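# Wedge the loose end board tight against the rail

## Task

Push a wedge into the empty gap at one end of the rail, with the wedge's flat face toward the loose end board, until that board is pressed snugly against the rail. The opposite end must still be wedged, and both end boards must stand upright and flat on the table. This only counts if everything stays that way once the robot lets go.

## Robot and tools

Robot and frame. There are two arms, left_arm and right_arm. Their bases sit at about (-0.027, +0.372, 0) m and (+0.001, -0.370, 0) m, each slightly yawed. All reported poses use one scene frame. Its origin is on the table top midway between the bases, +x points out over the table, +z points up, and left_arm is on the +y side. The arm names say nothing about which side of an image they appear on. In each gripper's own frame the fingers point along +z and close along y. The reported end_effector_position is the point between the finger pads, roughly 1 cm behind the fingertips. Printed positions can be a little off, more so when an arm reaches far.

The 14-number row. Every motion command uses a row of 14 numbers, each between -1 and 1, and covers both arms even when only one moves. The first seven are for left_arm: dx, dy, dz, rx, ry, rz, opening. The next seven are the same for right_arm. dx to rz are a relative offset, not an absolute pose. They are expressed in that gripper's own axes and scaled so that 1.0 equals 0.6 m of travel or 180 degrees of turn. rx, ry, rz form a single rotation vector. Opening is an absolute setting: +1 is fully open (0.093 m) and -1 is shut.

execute_actions(actions). actions is a list of actions. Each action is a table of up to 15 rows, and each row runs for one 1/30 s step. A table with fewer rows keeps its last row until 15 steps have passed. Every row in an action is an offset from the gripper pose measured when that action began, not from the previous row. For the first action of a call, that start is the last pose reported in the scene. An empty list just returns the current state and images. On each step the command is clipped to within 70 mm and 16 degrees of the current measured pose. When position and orientation conflict, position wins. After an action, an arm travels at most to its last clipped pose, so send the remainder of a far target in the next action. Joint friction can leave a gripper up to about 31 mm short, so very small offsets may not move it at all.

move(target, speed, blocking). target is one 14-number row, with offsets taken from the pose in the most recent result that showed one. Each gripper follows a straight path toward its target, and both arms finish together. A move lasts 0.5 to 10 s and is cut off at 10 s. speed is in m/s, from 0.002 to 0.5, default 0.25; turning is capped at twice that value in rad/s. Paths do not avoid objects or the other arm, and grippers can lag, stray or overshoot the speed, especially with the arm nearly straight. A faster move hits harder on contact, and a target set deeper past the contact pushes harder. The opening is sent when the move begins. With blocking=false the call returns after 0.5 s while the arm keeps going. Until a result shows that move has ended, use wait or stop before sending anything else. The result adds a move: line giving the ending (done, off_target, moving, held, fault) and any limits: paced means the sent pose was clipped, and held means a safety check blocked some steps. It also gives each gripper's distance from its target.

wait(seconds), 0 to 10 s, lets time pass while each arm holds its last command; a running move carries on. stop() brakes a running move, which needs some room, more at speed; the fingers keep moving. zoom_image(camera, region) returns a closer view of the latest image from cam_head_left, cam_head_right, cam_high, cam_low, cam_left_wrist or cam_right_wrist. region is [x0, y0, x1, y1] in pixels, with (0, 0) at the top left and at most 504 by 504. All cameras are 896x504. read_manual returns only licence text. finished_scene(scene) ends the scene, permanently, and reports whether the goal was met; call it only once the setup stays put on its own.

Reading results. The state line shows each gripper's position in metres and its orientation as quat wxyz. Hand target lines show where the controller is currently driving each gripper. A pose unreachable line means the clearance check altered or blocked a command for the arm it names. grip_measured is the gripper motor position on the opening scale. The pads meet near -0.94, and each millimetre of object width adds about 0.0208, with a fixed per-gripper error of up to 0.02. Once the pads touch something they stop, but the reading keeps heading toward the commanded number, so it barely reveals contact. Squeeze force grows the further the command lies below the object's width reading. Keep sending the same closing number to maintain a grip. The Joint positions list ends with the finger opening in metres. Joint torques are noisy, and friction can fake or hide a load. Joint ranges in rad: waist -2.618 to 3.054, shoulder 0 to 3.142, elbow 0 to 3.142, wrist pitch and wrist yaw -1.571 to 1.571, wrist roll -2.094 to 2.094.

Cautions. An arm that should stay still needs an offset back to its wanted pose in a reply's first call, then zeros afterwards, plus its intended opening every time. Never let the arms strike or press on each other. Do not knock anything off the table, drop parts, slam into things or shove very hard. Objects may be briefly tugged or nudged by outside disturbances. Holding loads heats motors: MOTOR HOT warns at 75 °C, at 90 °C the arm stops for 10 s, and at 100 °C it goes limp and falls, each reported by an OVER-TEMPERATURE FAULT line. The robot keeps running its last command while you compose a reply.

Each tool is called after "Call:" as name(argument=value, ...), one argument or row to a line, values as JSON.

## Session

Call:
execute_actions(
  actions=[],
)

Scene clock: 0.00 s.
left_arm: end_effector_position=(+0.3921, +0.1214, +0.3273) grip_measured=+0.985 end_effector_quat_wxyz=(+0.703, +0.569, +0.410, -0.121) | right_arm: end_effector_position=(+0.2314, -0.3692, +0.3625) grip_measured=+0.996 end_effector_quat_wxyz=(-0.484, +0.535, -0.605, +0.336)
Joint positions: left_arm=[-0.411  1.645  1.188  0.481  0.838  0.757  0.092] | right_arm=[-0.092  0.657  1.121 -0.795 -0.345 -1.446  0.093]
Joint velocities: left_arm=[-0.002  0.017  0.002  0.066  0.007  0.051  0.001] | right_arm=[-0.017 -0.007  0.007  0.022 -0.051  0.022  0.001]
Joint torques (N m, as the arm reports them, + toward a larger angle): no reading
Motor temperatures (°C, as the motors report them): left_arm=[27 38 36 33 27 26] | right_arm=[28 34 39 36 30 29]
Hand target (left_arm): +0.392, +0.121, +0.327; +0.703, +0.569, +0.410, -0.121
Hand target (right_arm): +0.231, -0.369, +0.363; +0.484, -0.535, +0.605, -0.336

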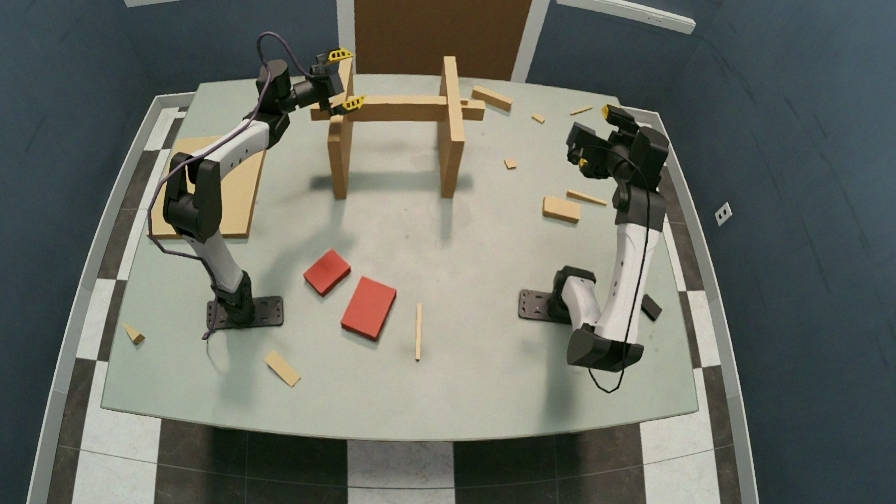

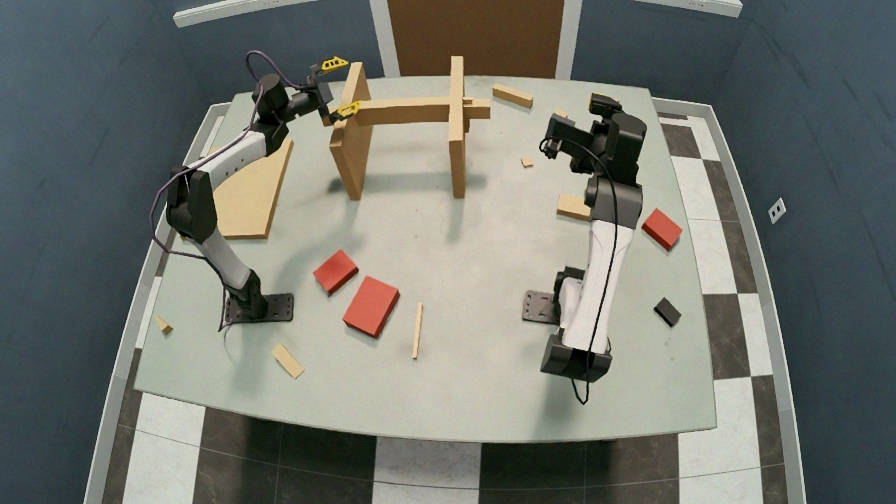

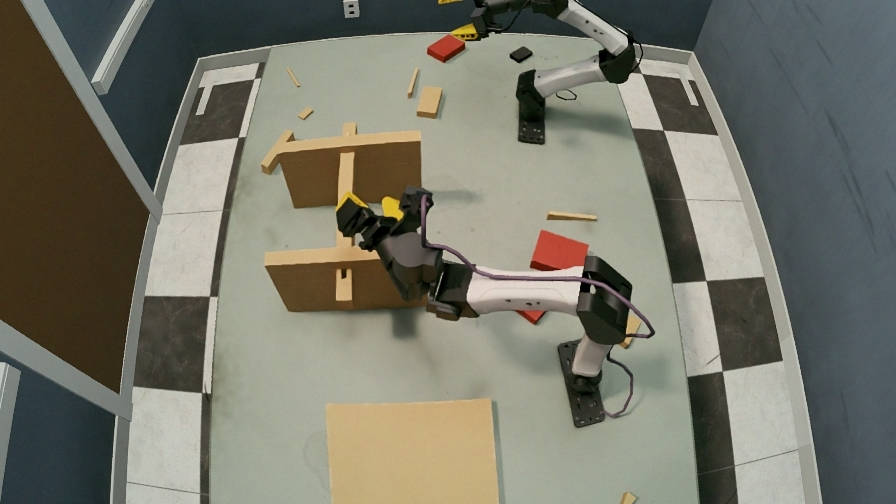

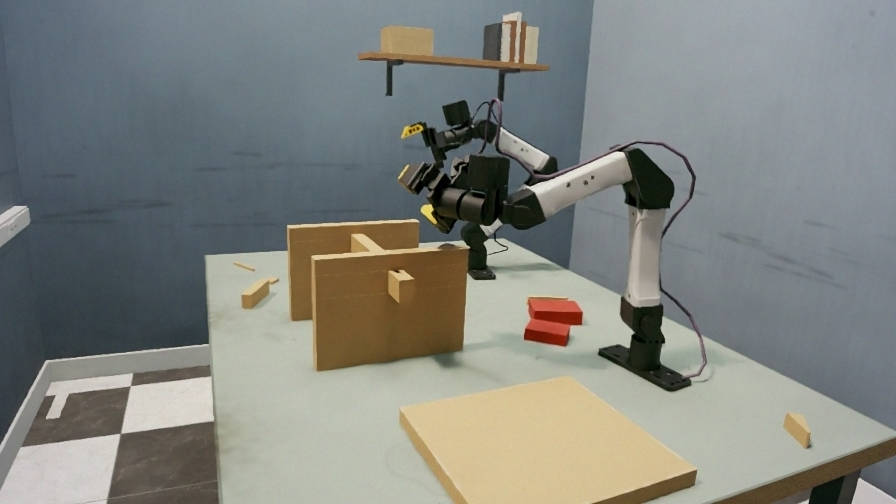

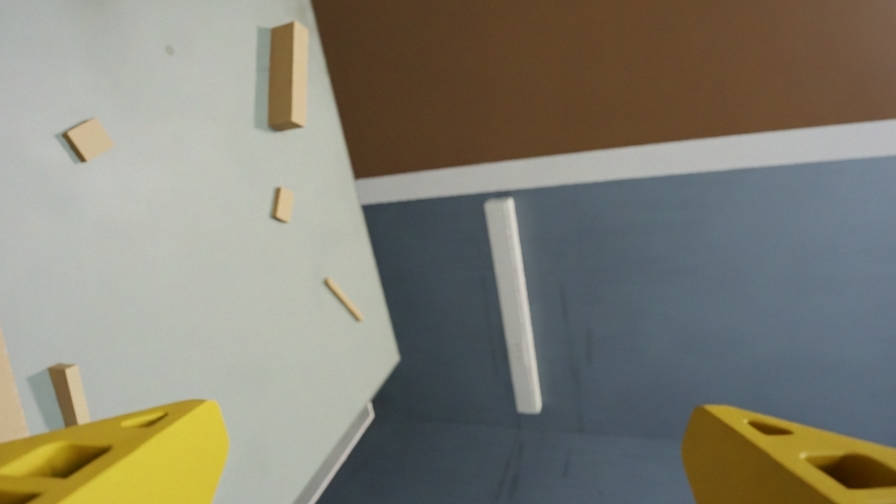

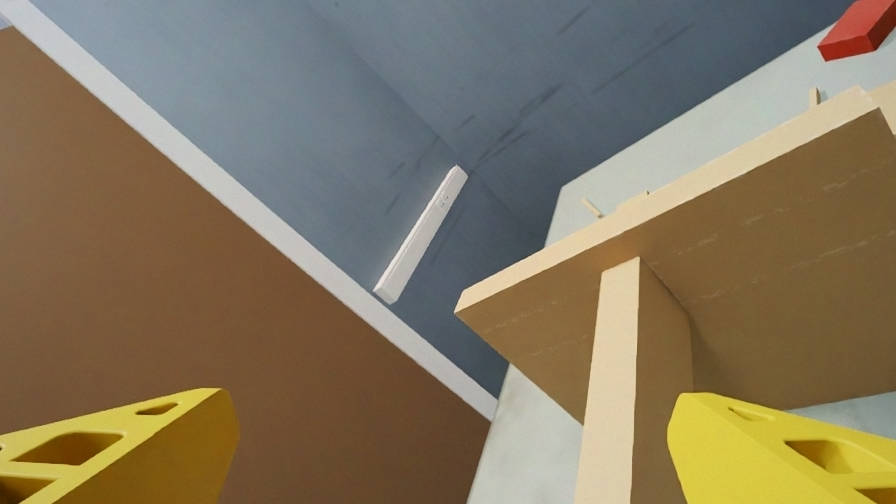

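Call:
zoom_image(
  camera="cam_high",
  region=[520, 180, 620, 250],
)

Call:
zoom_image(
  camera="cam_head_left",
  region=[370, 290, 470, 370],
)

Call:
zoom_image(
  camera="cam_head_right",
  region=[370, 290, 470, 370],
)

Call:
zoom_image(
  camera="cam_high",
  region=[260, 230, 420, 330],
)

Call:
zoom_image(
  camera="cam_head_left",
  region=[530, 170, 630, 240],
)

Region (520, 180, 620, 250) of cam_high's 896x504 image, scaled by 5.040, with more detail than that image has; it fills the top 353 rows of this view, and the rest is white.

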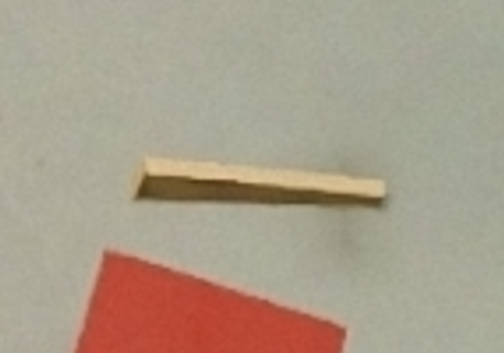

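Region (370, 290, 470, 370) of cam_head_left's 896x504 image, scaled by 5.040, with more detail than that image has; it fills the top 403 rows of this view, and the rest is white.

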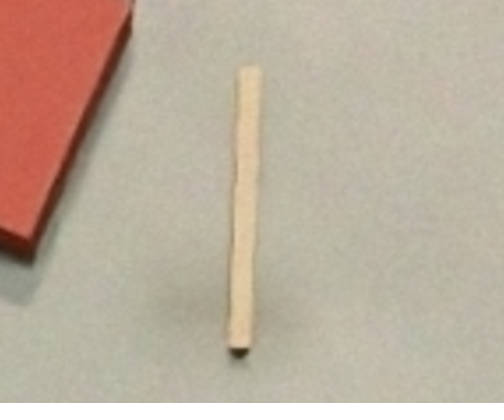

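Region (370, 290, 470, 370) of cam_head_right's 896x504 image, scaled by 5.040, with more detail than that image has; it fills the top 403 rows of this view, and the rest is white.

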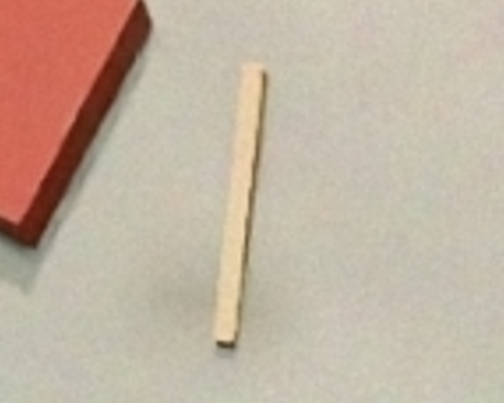

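Region (260, 230, 420, 330) of cam_high's 896x504 image, scaled by 3.150, with more detail than that image has; it fills the top 315 rows of this view, and the rest is white.

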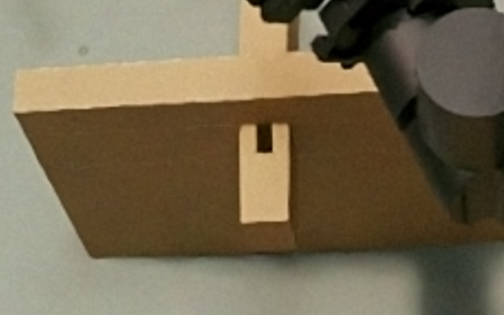

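Region (530, 170, 630, 240) of cam_head_left's 896x504 image, scaled by 5.040, with more detail than that image has; it fills the top 353 rows of this view, and the rest is white.

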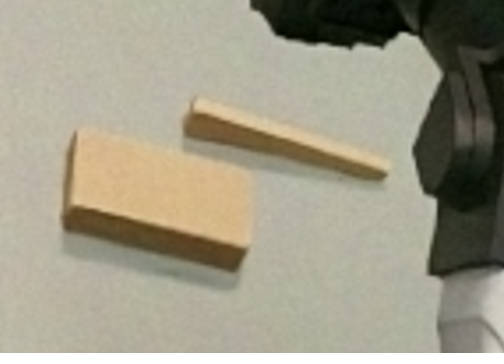

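Call:
zoom_image(
  camera="cam_high",
  region=[540, 200, 604, 232],
)

Call:
zoom_image(
  camera="cam_low",
  region=[515, 285, 595, 325],
)

Call:
zoom_image(
  camera="cam_high",
  region=[390, 55, 450, 125],
)

Call:
zoom_image(
  camera="cam_head_left",
  region=[560, 183, 612, 213],
)

Region (540, 200, 604, 232) of cam_high's 896x504 image, scaled by 7.875, with more detail than that image has.

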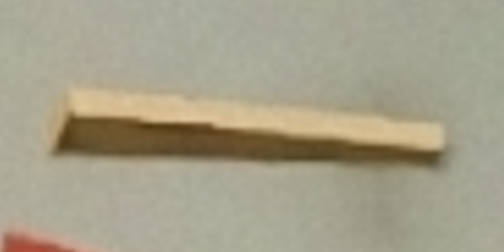

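Region (515, 285, 595, 325) of cam_low's 896x504 image, scaled by 6.300, with more detail than that image has.

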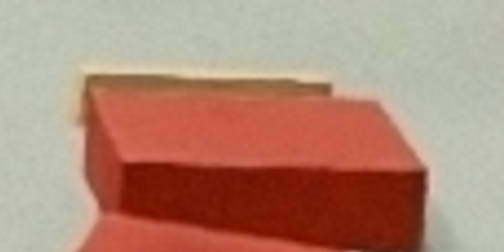

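Region (390, 55, 450, 125) of cam_high's 896x504 image, scaled by 7.200, with more detail than that image has; it fills the left 432 columns of this view, and the rest is white.

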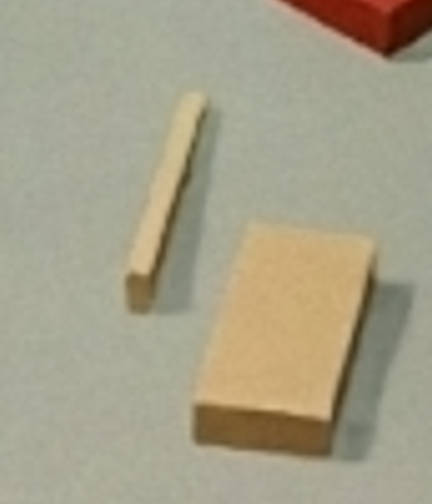

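Region (560, 183, 612, 213) of cam_head_left's 896x504 image, scaled by 9.692, with more detail than that image has; it fills the top 291 rows of this view, and the rest is white.

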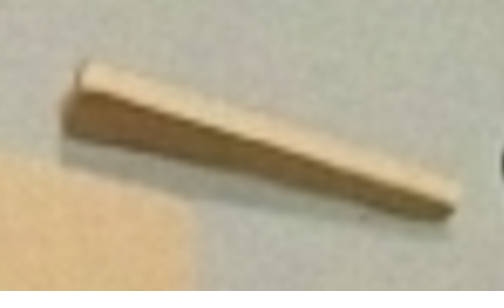

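Call:
move(
  target=[0.0753, -0.0339, -0.056, -0.091, 0.314, -0.305, 1, -0.305, 0.609, -0.187, -0.385, -0.121, 0.104, 1],
  speed=0.3,
)

Scene clock: 123.17 s.
left_arm: end_effector_position=(+0.3913, +0.1636, +0.2771) grip_measured=+0.985 end_effector_quat_wxyz=(+0.367, +0.215, +0.900, -0.091) | right_arm: end_effector_position=(+0.0109, -0.1434, +0.0994) grip_measured=+0.996 end_effector_quat_wxyz=(-0.238, +0.661, -0.676, -0.224)
Joint positions: left_arm=[-0.587  1.713  1.777 -0.859  0.016  0.007  0.092] | right_arm=[ 1.68   0.74   0.494 -0.659 -0.003 -0.021  0.093]
Joint velocities: left_arm=[ 0.012 -0.007 -0.007  0.051 -0.022  0.051 -0.   ] | right_arm=[-0.017  0.007  0.007  0.095  0.022 -0.037  0.   ]
Joint torques (N m, as the arm reports them, + toward a larger angle): left_arm=[-0.51 -7.13  9.7   1.68 -0.03 -0.02] | right_arm=[1.54 0.51 5.54 1.62 0.03 0.2 ]
Motor temperatures (°C, as the motors report them): left_arm=[26 48 45 41 27 26] | right_arm=[28 32 43 46 30 29]
Hand target (left_arm): +0.392, +0.158, +0.280; +0.369, +0.215, +0.899, -0.093
Hand target (right_arm): +0.006, -0.142, +0.092; -0.228, +0.665, -0.674, -0.227
Off the commanded pose (left_arm): 0.006 m, 1 deg.
Off the commanded pose (right_arm): 0.018 m, 2 deg.
move: off_target (right_arm)

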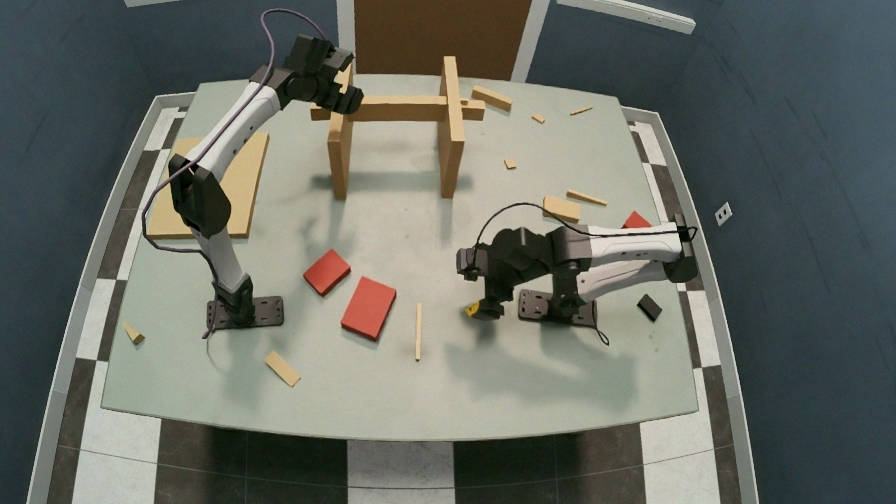

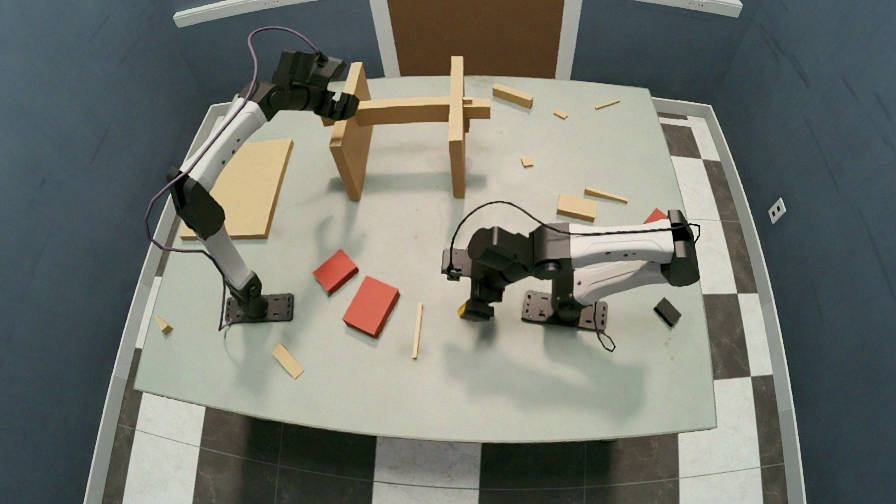

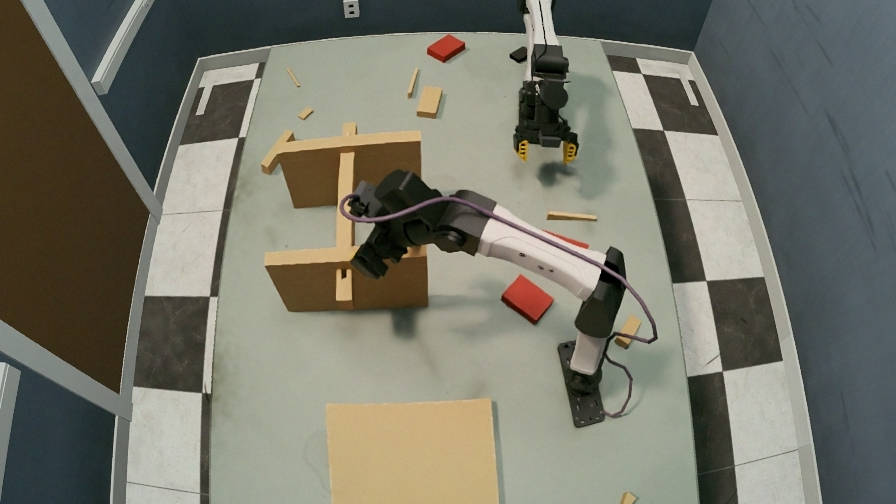

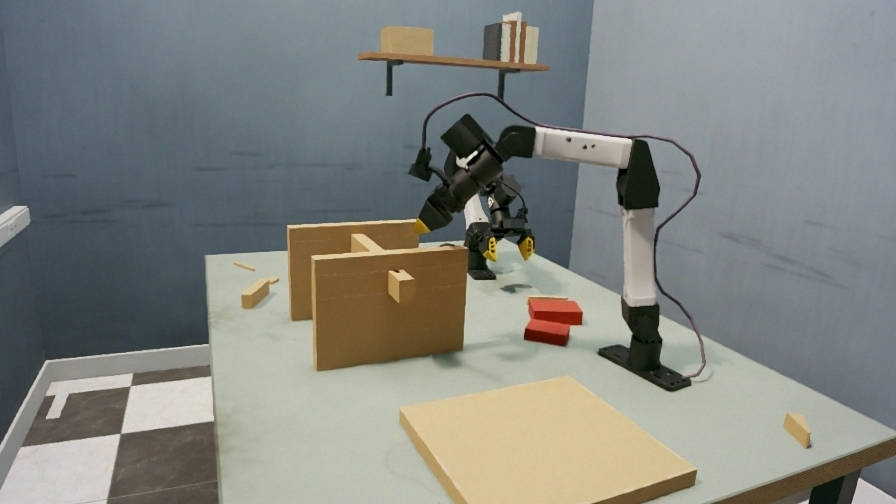

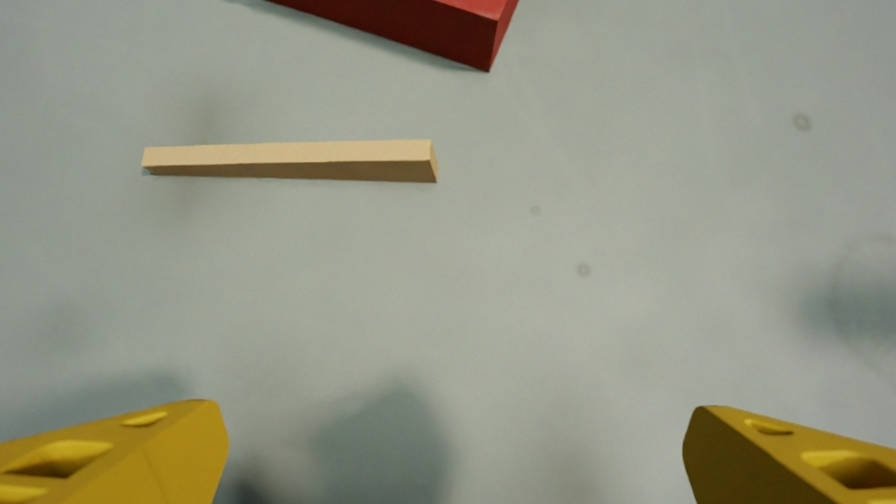

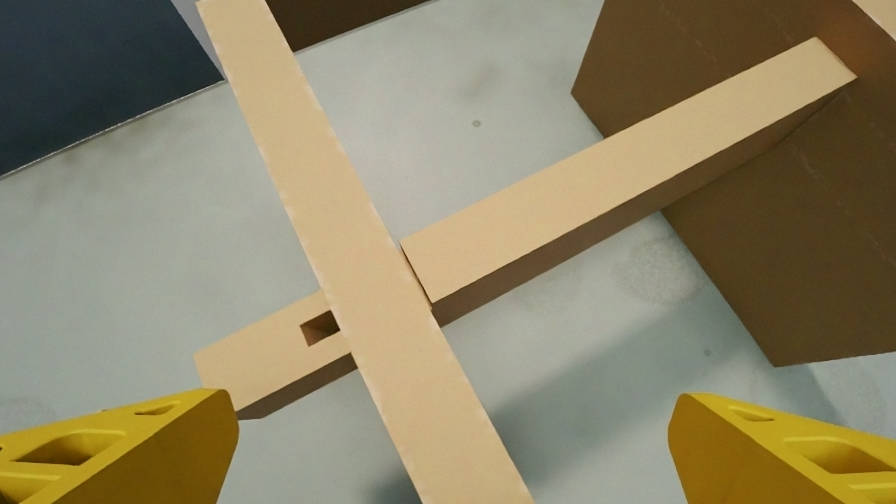

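Call:
zoom_image(
  camera="cam_left_wrist",
  region=[380, 120, 480, 200],
)

Call:
zoom_image(
  camera="cam_left_wrist",
  region=[120, 125, 220, 195],
)

Call:
zoom_image(
  camera="cam_right_wrist",
  region=[180, 220, 460, 420],
)

Region (380, 120, 480, 200) of cam_left_wrist's 896x504 image, scaled by 5.040, with more detail than that image has; it fills the top 403 rows of this view, and the rest is white.

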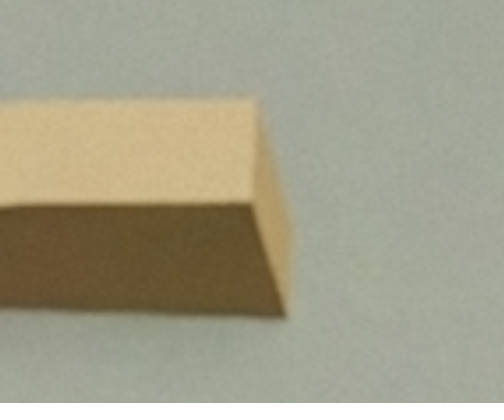

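Region (120, 125, 220, 195) of cam_left_wrist's 896x504 image, scaled by 5.040, with more detail than that image has; it fills the top 353 rows of this view, and the rest is white.

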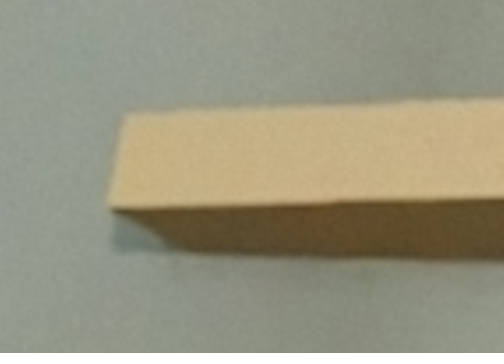

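Region (180, 220, 460, 420) of cam_right_wrist's 896x504 image, scaled by 1.800, with more detail than that image has; it fills the top 360 rows of this view, and the rest is white.

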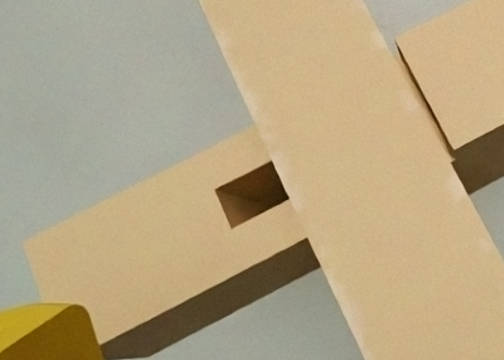

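Call:
move(
  target=[0.14, -0.209, -0.108, -0.033, 0.088, -0.037, 0.1, 0.02, -0.336, -0.083, 0.041, -0.055, 0.037, -1],
  speed=0.3,
)

Scene clock: 244.63 s.
left_arm: end_effector_position=(+0.2401, +0.1014, +0.2594) grip_measured=+0.102 end_effector_quat_wxyz=(+0.239, +0.158, +0.958, -0.030) | right_arm: end_effector_position=(+0.2001, -0.1863, +0.1323) grip_measured=-0.997 end_effector_quat_wxyz=(-0.320, +0.576, -0.706, -0.260)
Joint positions: left_arm=[-1.043  1.698  1.869 -1.336 -0.276 -0.527  0.05 ] | right_arm=[ 0.487  1.086  0.688 -0.646 -0.702 -0.839  0.   ]
Joint velocities: left_arm=[-0.007  0.002  0.002 -0.051 -0.037 -0.037 -0.   ] | right_arm=[-0.007  0.007 -0.002 -0.051 -0.007 -0.051  0.   ]
Joint torques (N m, as the arm reports them, + toward a larger angle): left_arm=[-0.02 -6.58  8.82  1.04 -0.2   0.01] | right_arm=[-0.63 -1.85  8.7   1.15 -0.37  0.06]
Motor temperatures (°C, as the motors report them): left_arm=[27 47 52 42 27 26] | right_arm=[28 31 43 48 29 29]
Hand target (left_arm): +0.242, +0.099, +0.263; +0.243, +0.154, +0.957, -0.031
Hand target (right_arm): +0.206, -0.185, +0.140; +0.327, -0.576, +0.702, +0.263
Off the commanded pose (left_arm): 0.006 m, 1 deg.
Off the commanded pose (right_arm): 0.011 m, 1 deg.
move: off_target (right_arm)

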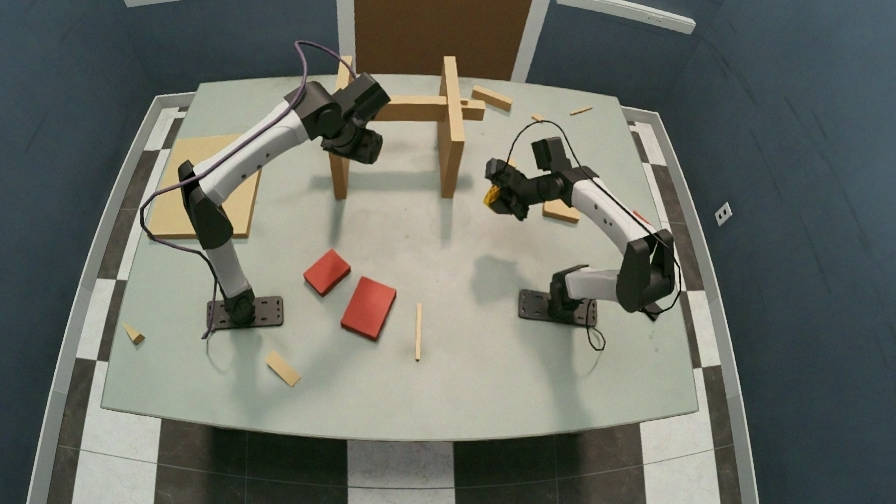

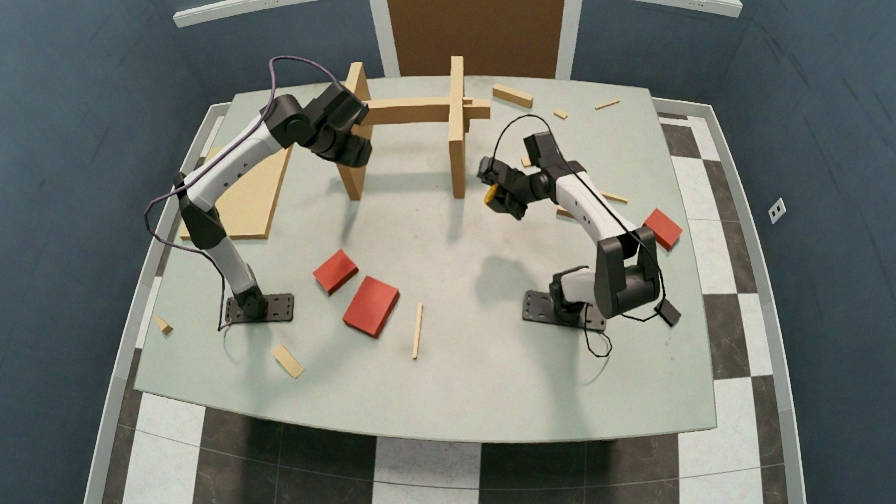

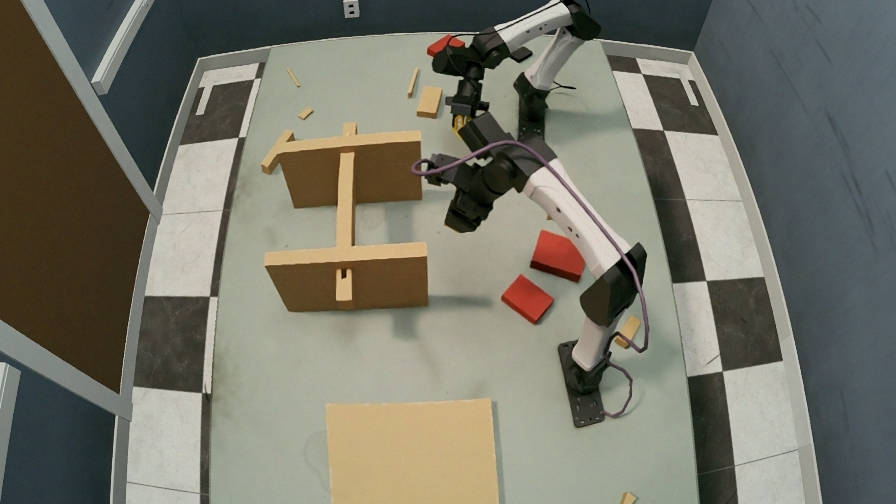

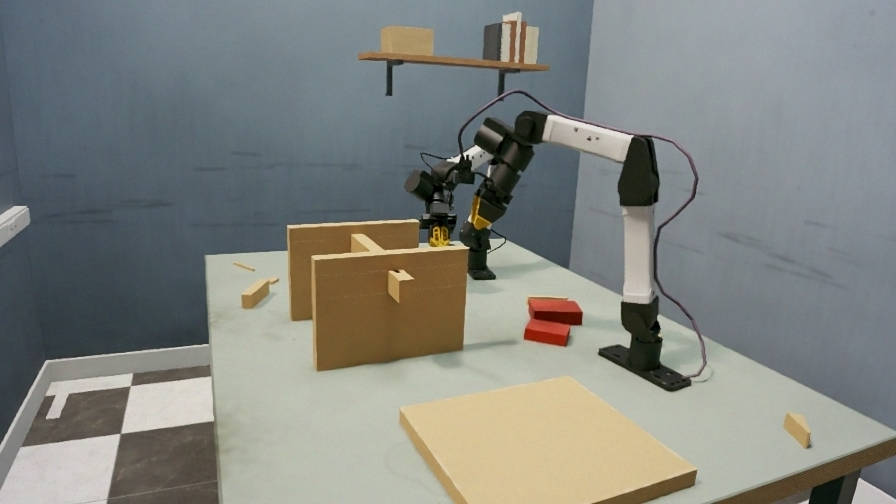

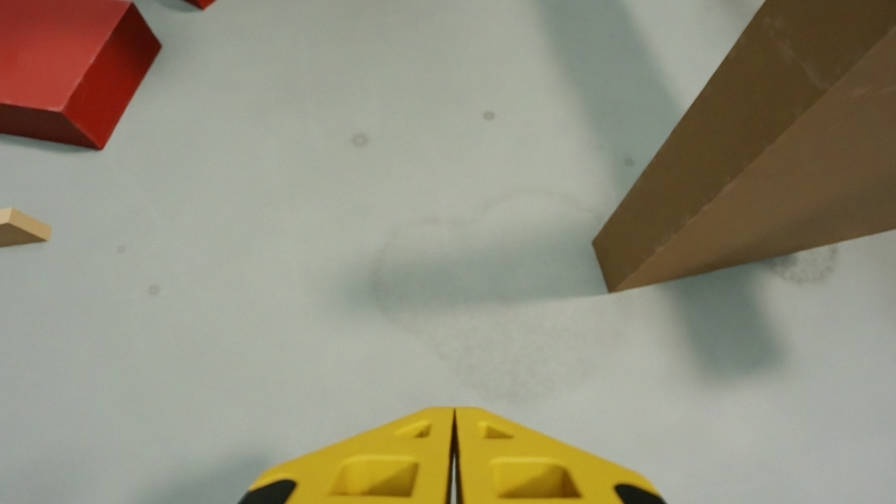

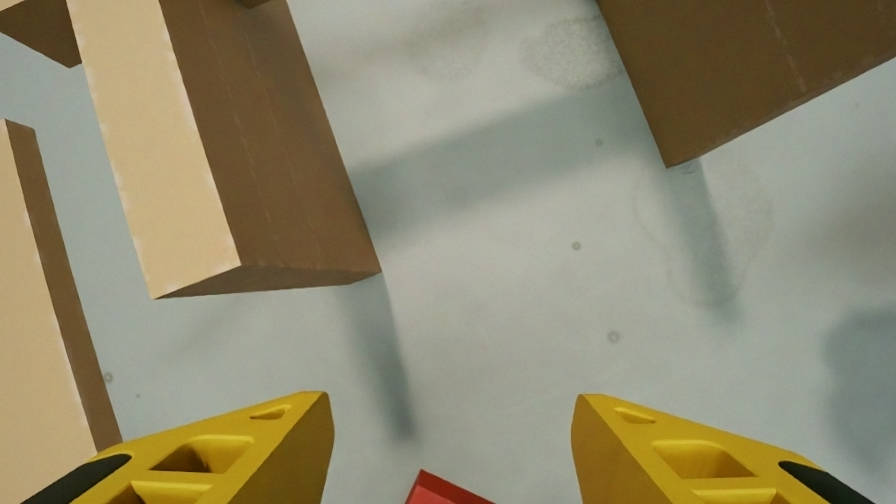

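Call:
move(
  target=[0.4537, -0.3995, 0.1195, -0.0579, 0.1603, -0.0721, 0.1, -0.0462, -0.4362, -0.0543, 0.0544, -0.0661, 0.0391, -1],
  speed=0.28,
)

Scene clock: 261.63 s.
left_arm: end_effector_position=(-0.0218, -0.0565, +0.0588) grip_measured=+0.102 end_effector_quat_wxyz=(+0.009, +0.032, +0.996, +0.078) | right_arm: end_effector_position=(+0.4463, -0.2406, +0.1774) grip_measured=-0.998 end_effector_quat_wxyz=(+0.412, -0.472, +0.727, +0.282)
Joint positions: left_arm=[-1.698  2.397  2.179 -1.509 -0.023 -1.505  0.05 ] | right_arm=[ 0.141  1.878  1.475 -0.594 -0.932 -0.87   0.   ]
Joint velocities: left_arm=[ 0.002 -0.012  0.002 -0.095  0.007 -0.037 -0.   ] | right_arm=[-0.012  0.002  0.007  0.022 -0.022  0.022  0.   ]
Joint torques (N m, as the arm reports them, + toward a larger angle): left_arm=[  0.17 -12.36   8.25  -0.19  -0.03  -0.01] | right_arm=[-0.38 -9.61  8.65  1.23 -0.44  0.21]
Motor temperatures (°C, as the motors report them): left_arm=[27 47 51 40 27 26] | right_arm=[28 31 45 46 30 29]
Hand target (left_arm): -0.023, -0.058, +0.063; +0.006, +0.027, +0.997, +0.075
Hand target (right_arm): +0.454, -0.243, +0.186; +0.425, -0.472, +0.720, +0.280
Off the commanded pose (left_arm): 0.011 m, 1 deg.
Off the commanded pose (right_arm): 0.010 m, 1 deg.
move: off_target (left_arm)

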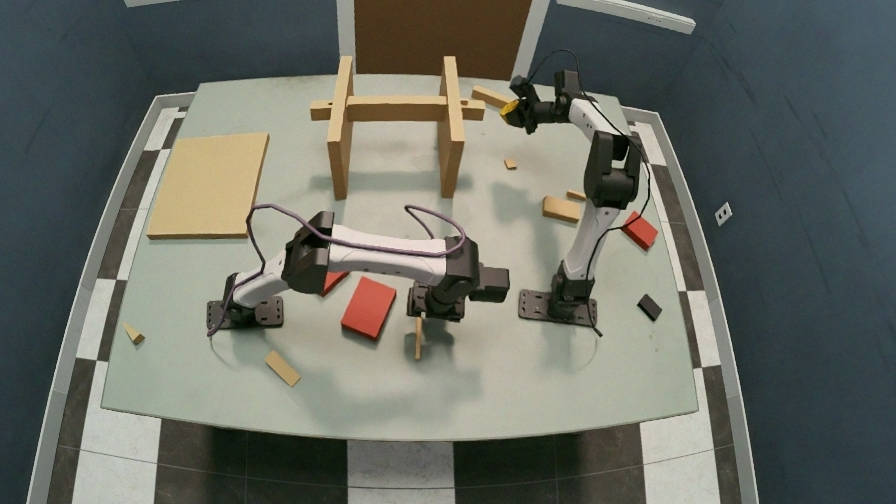

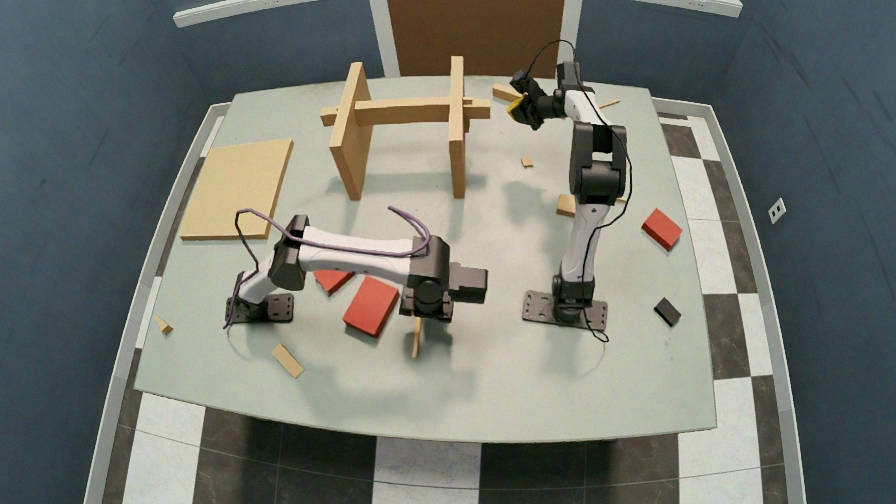

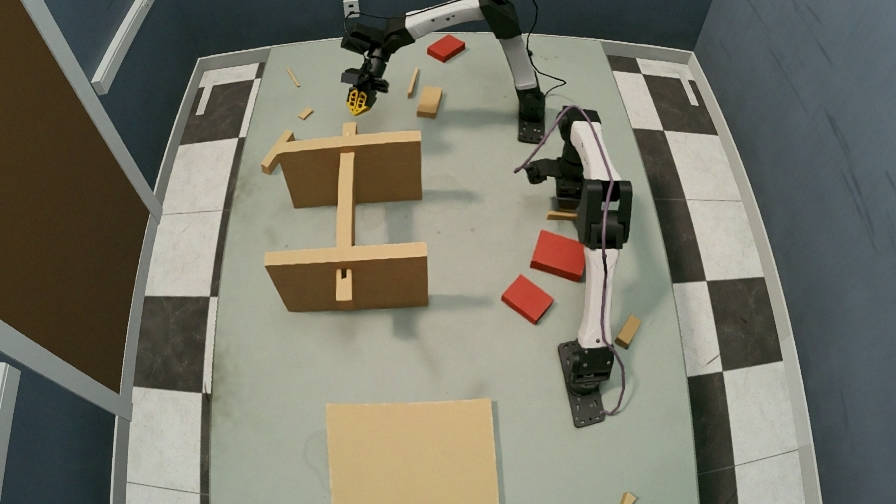

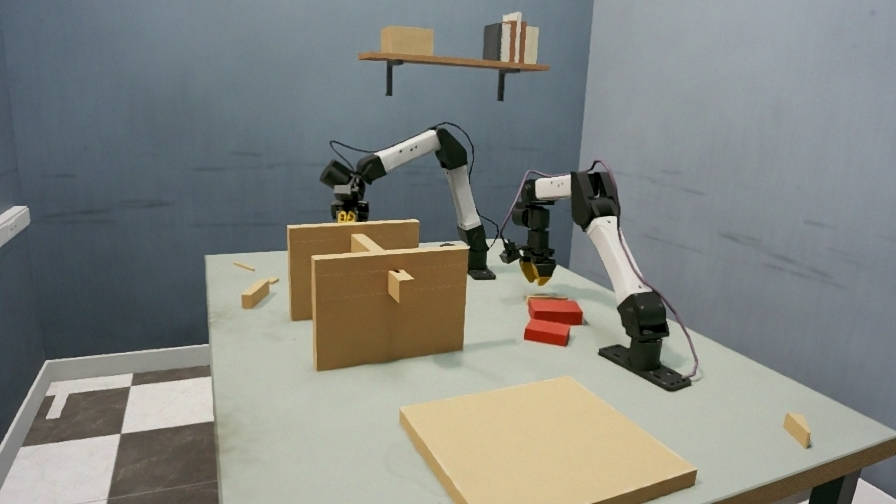

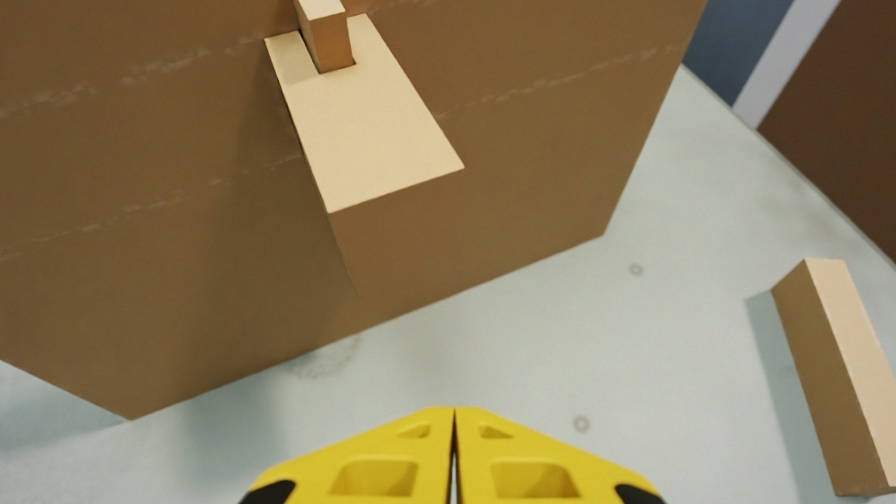

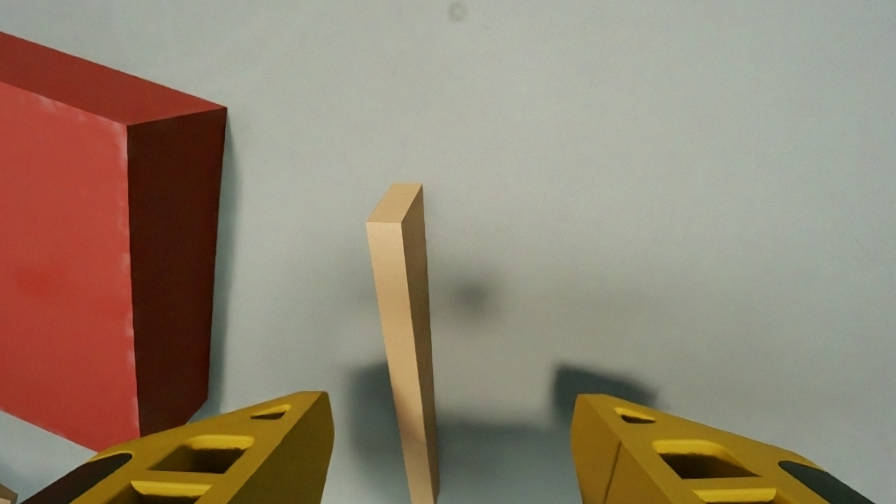

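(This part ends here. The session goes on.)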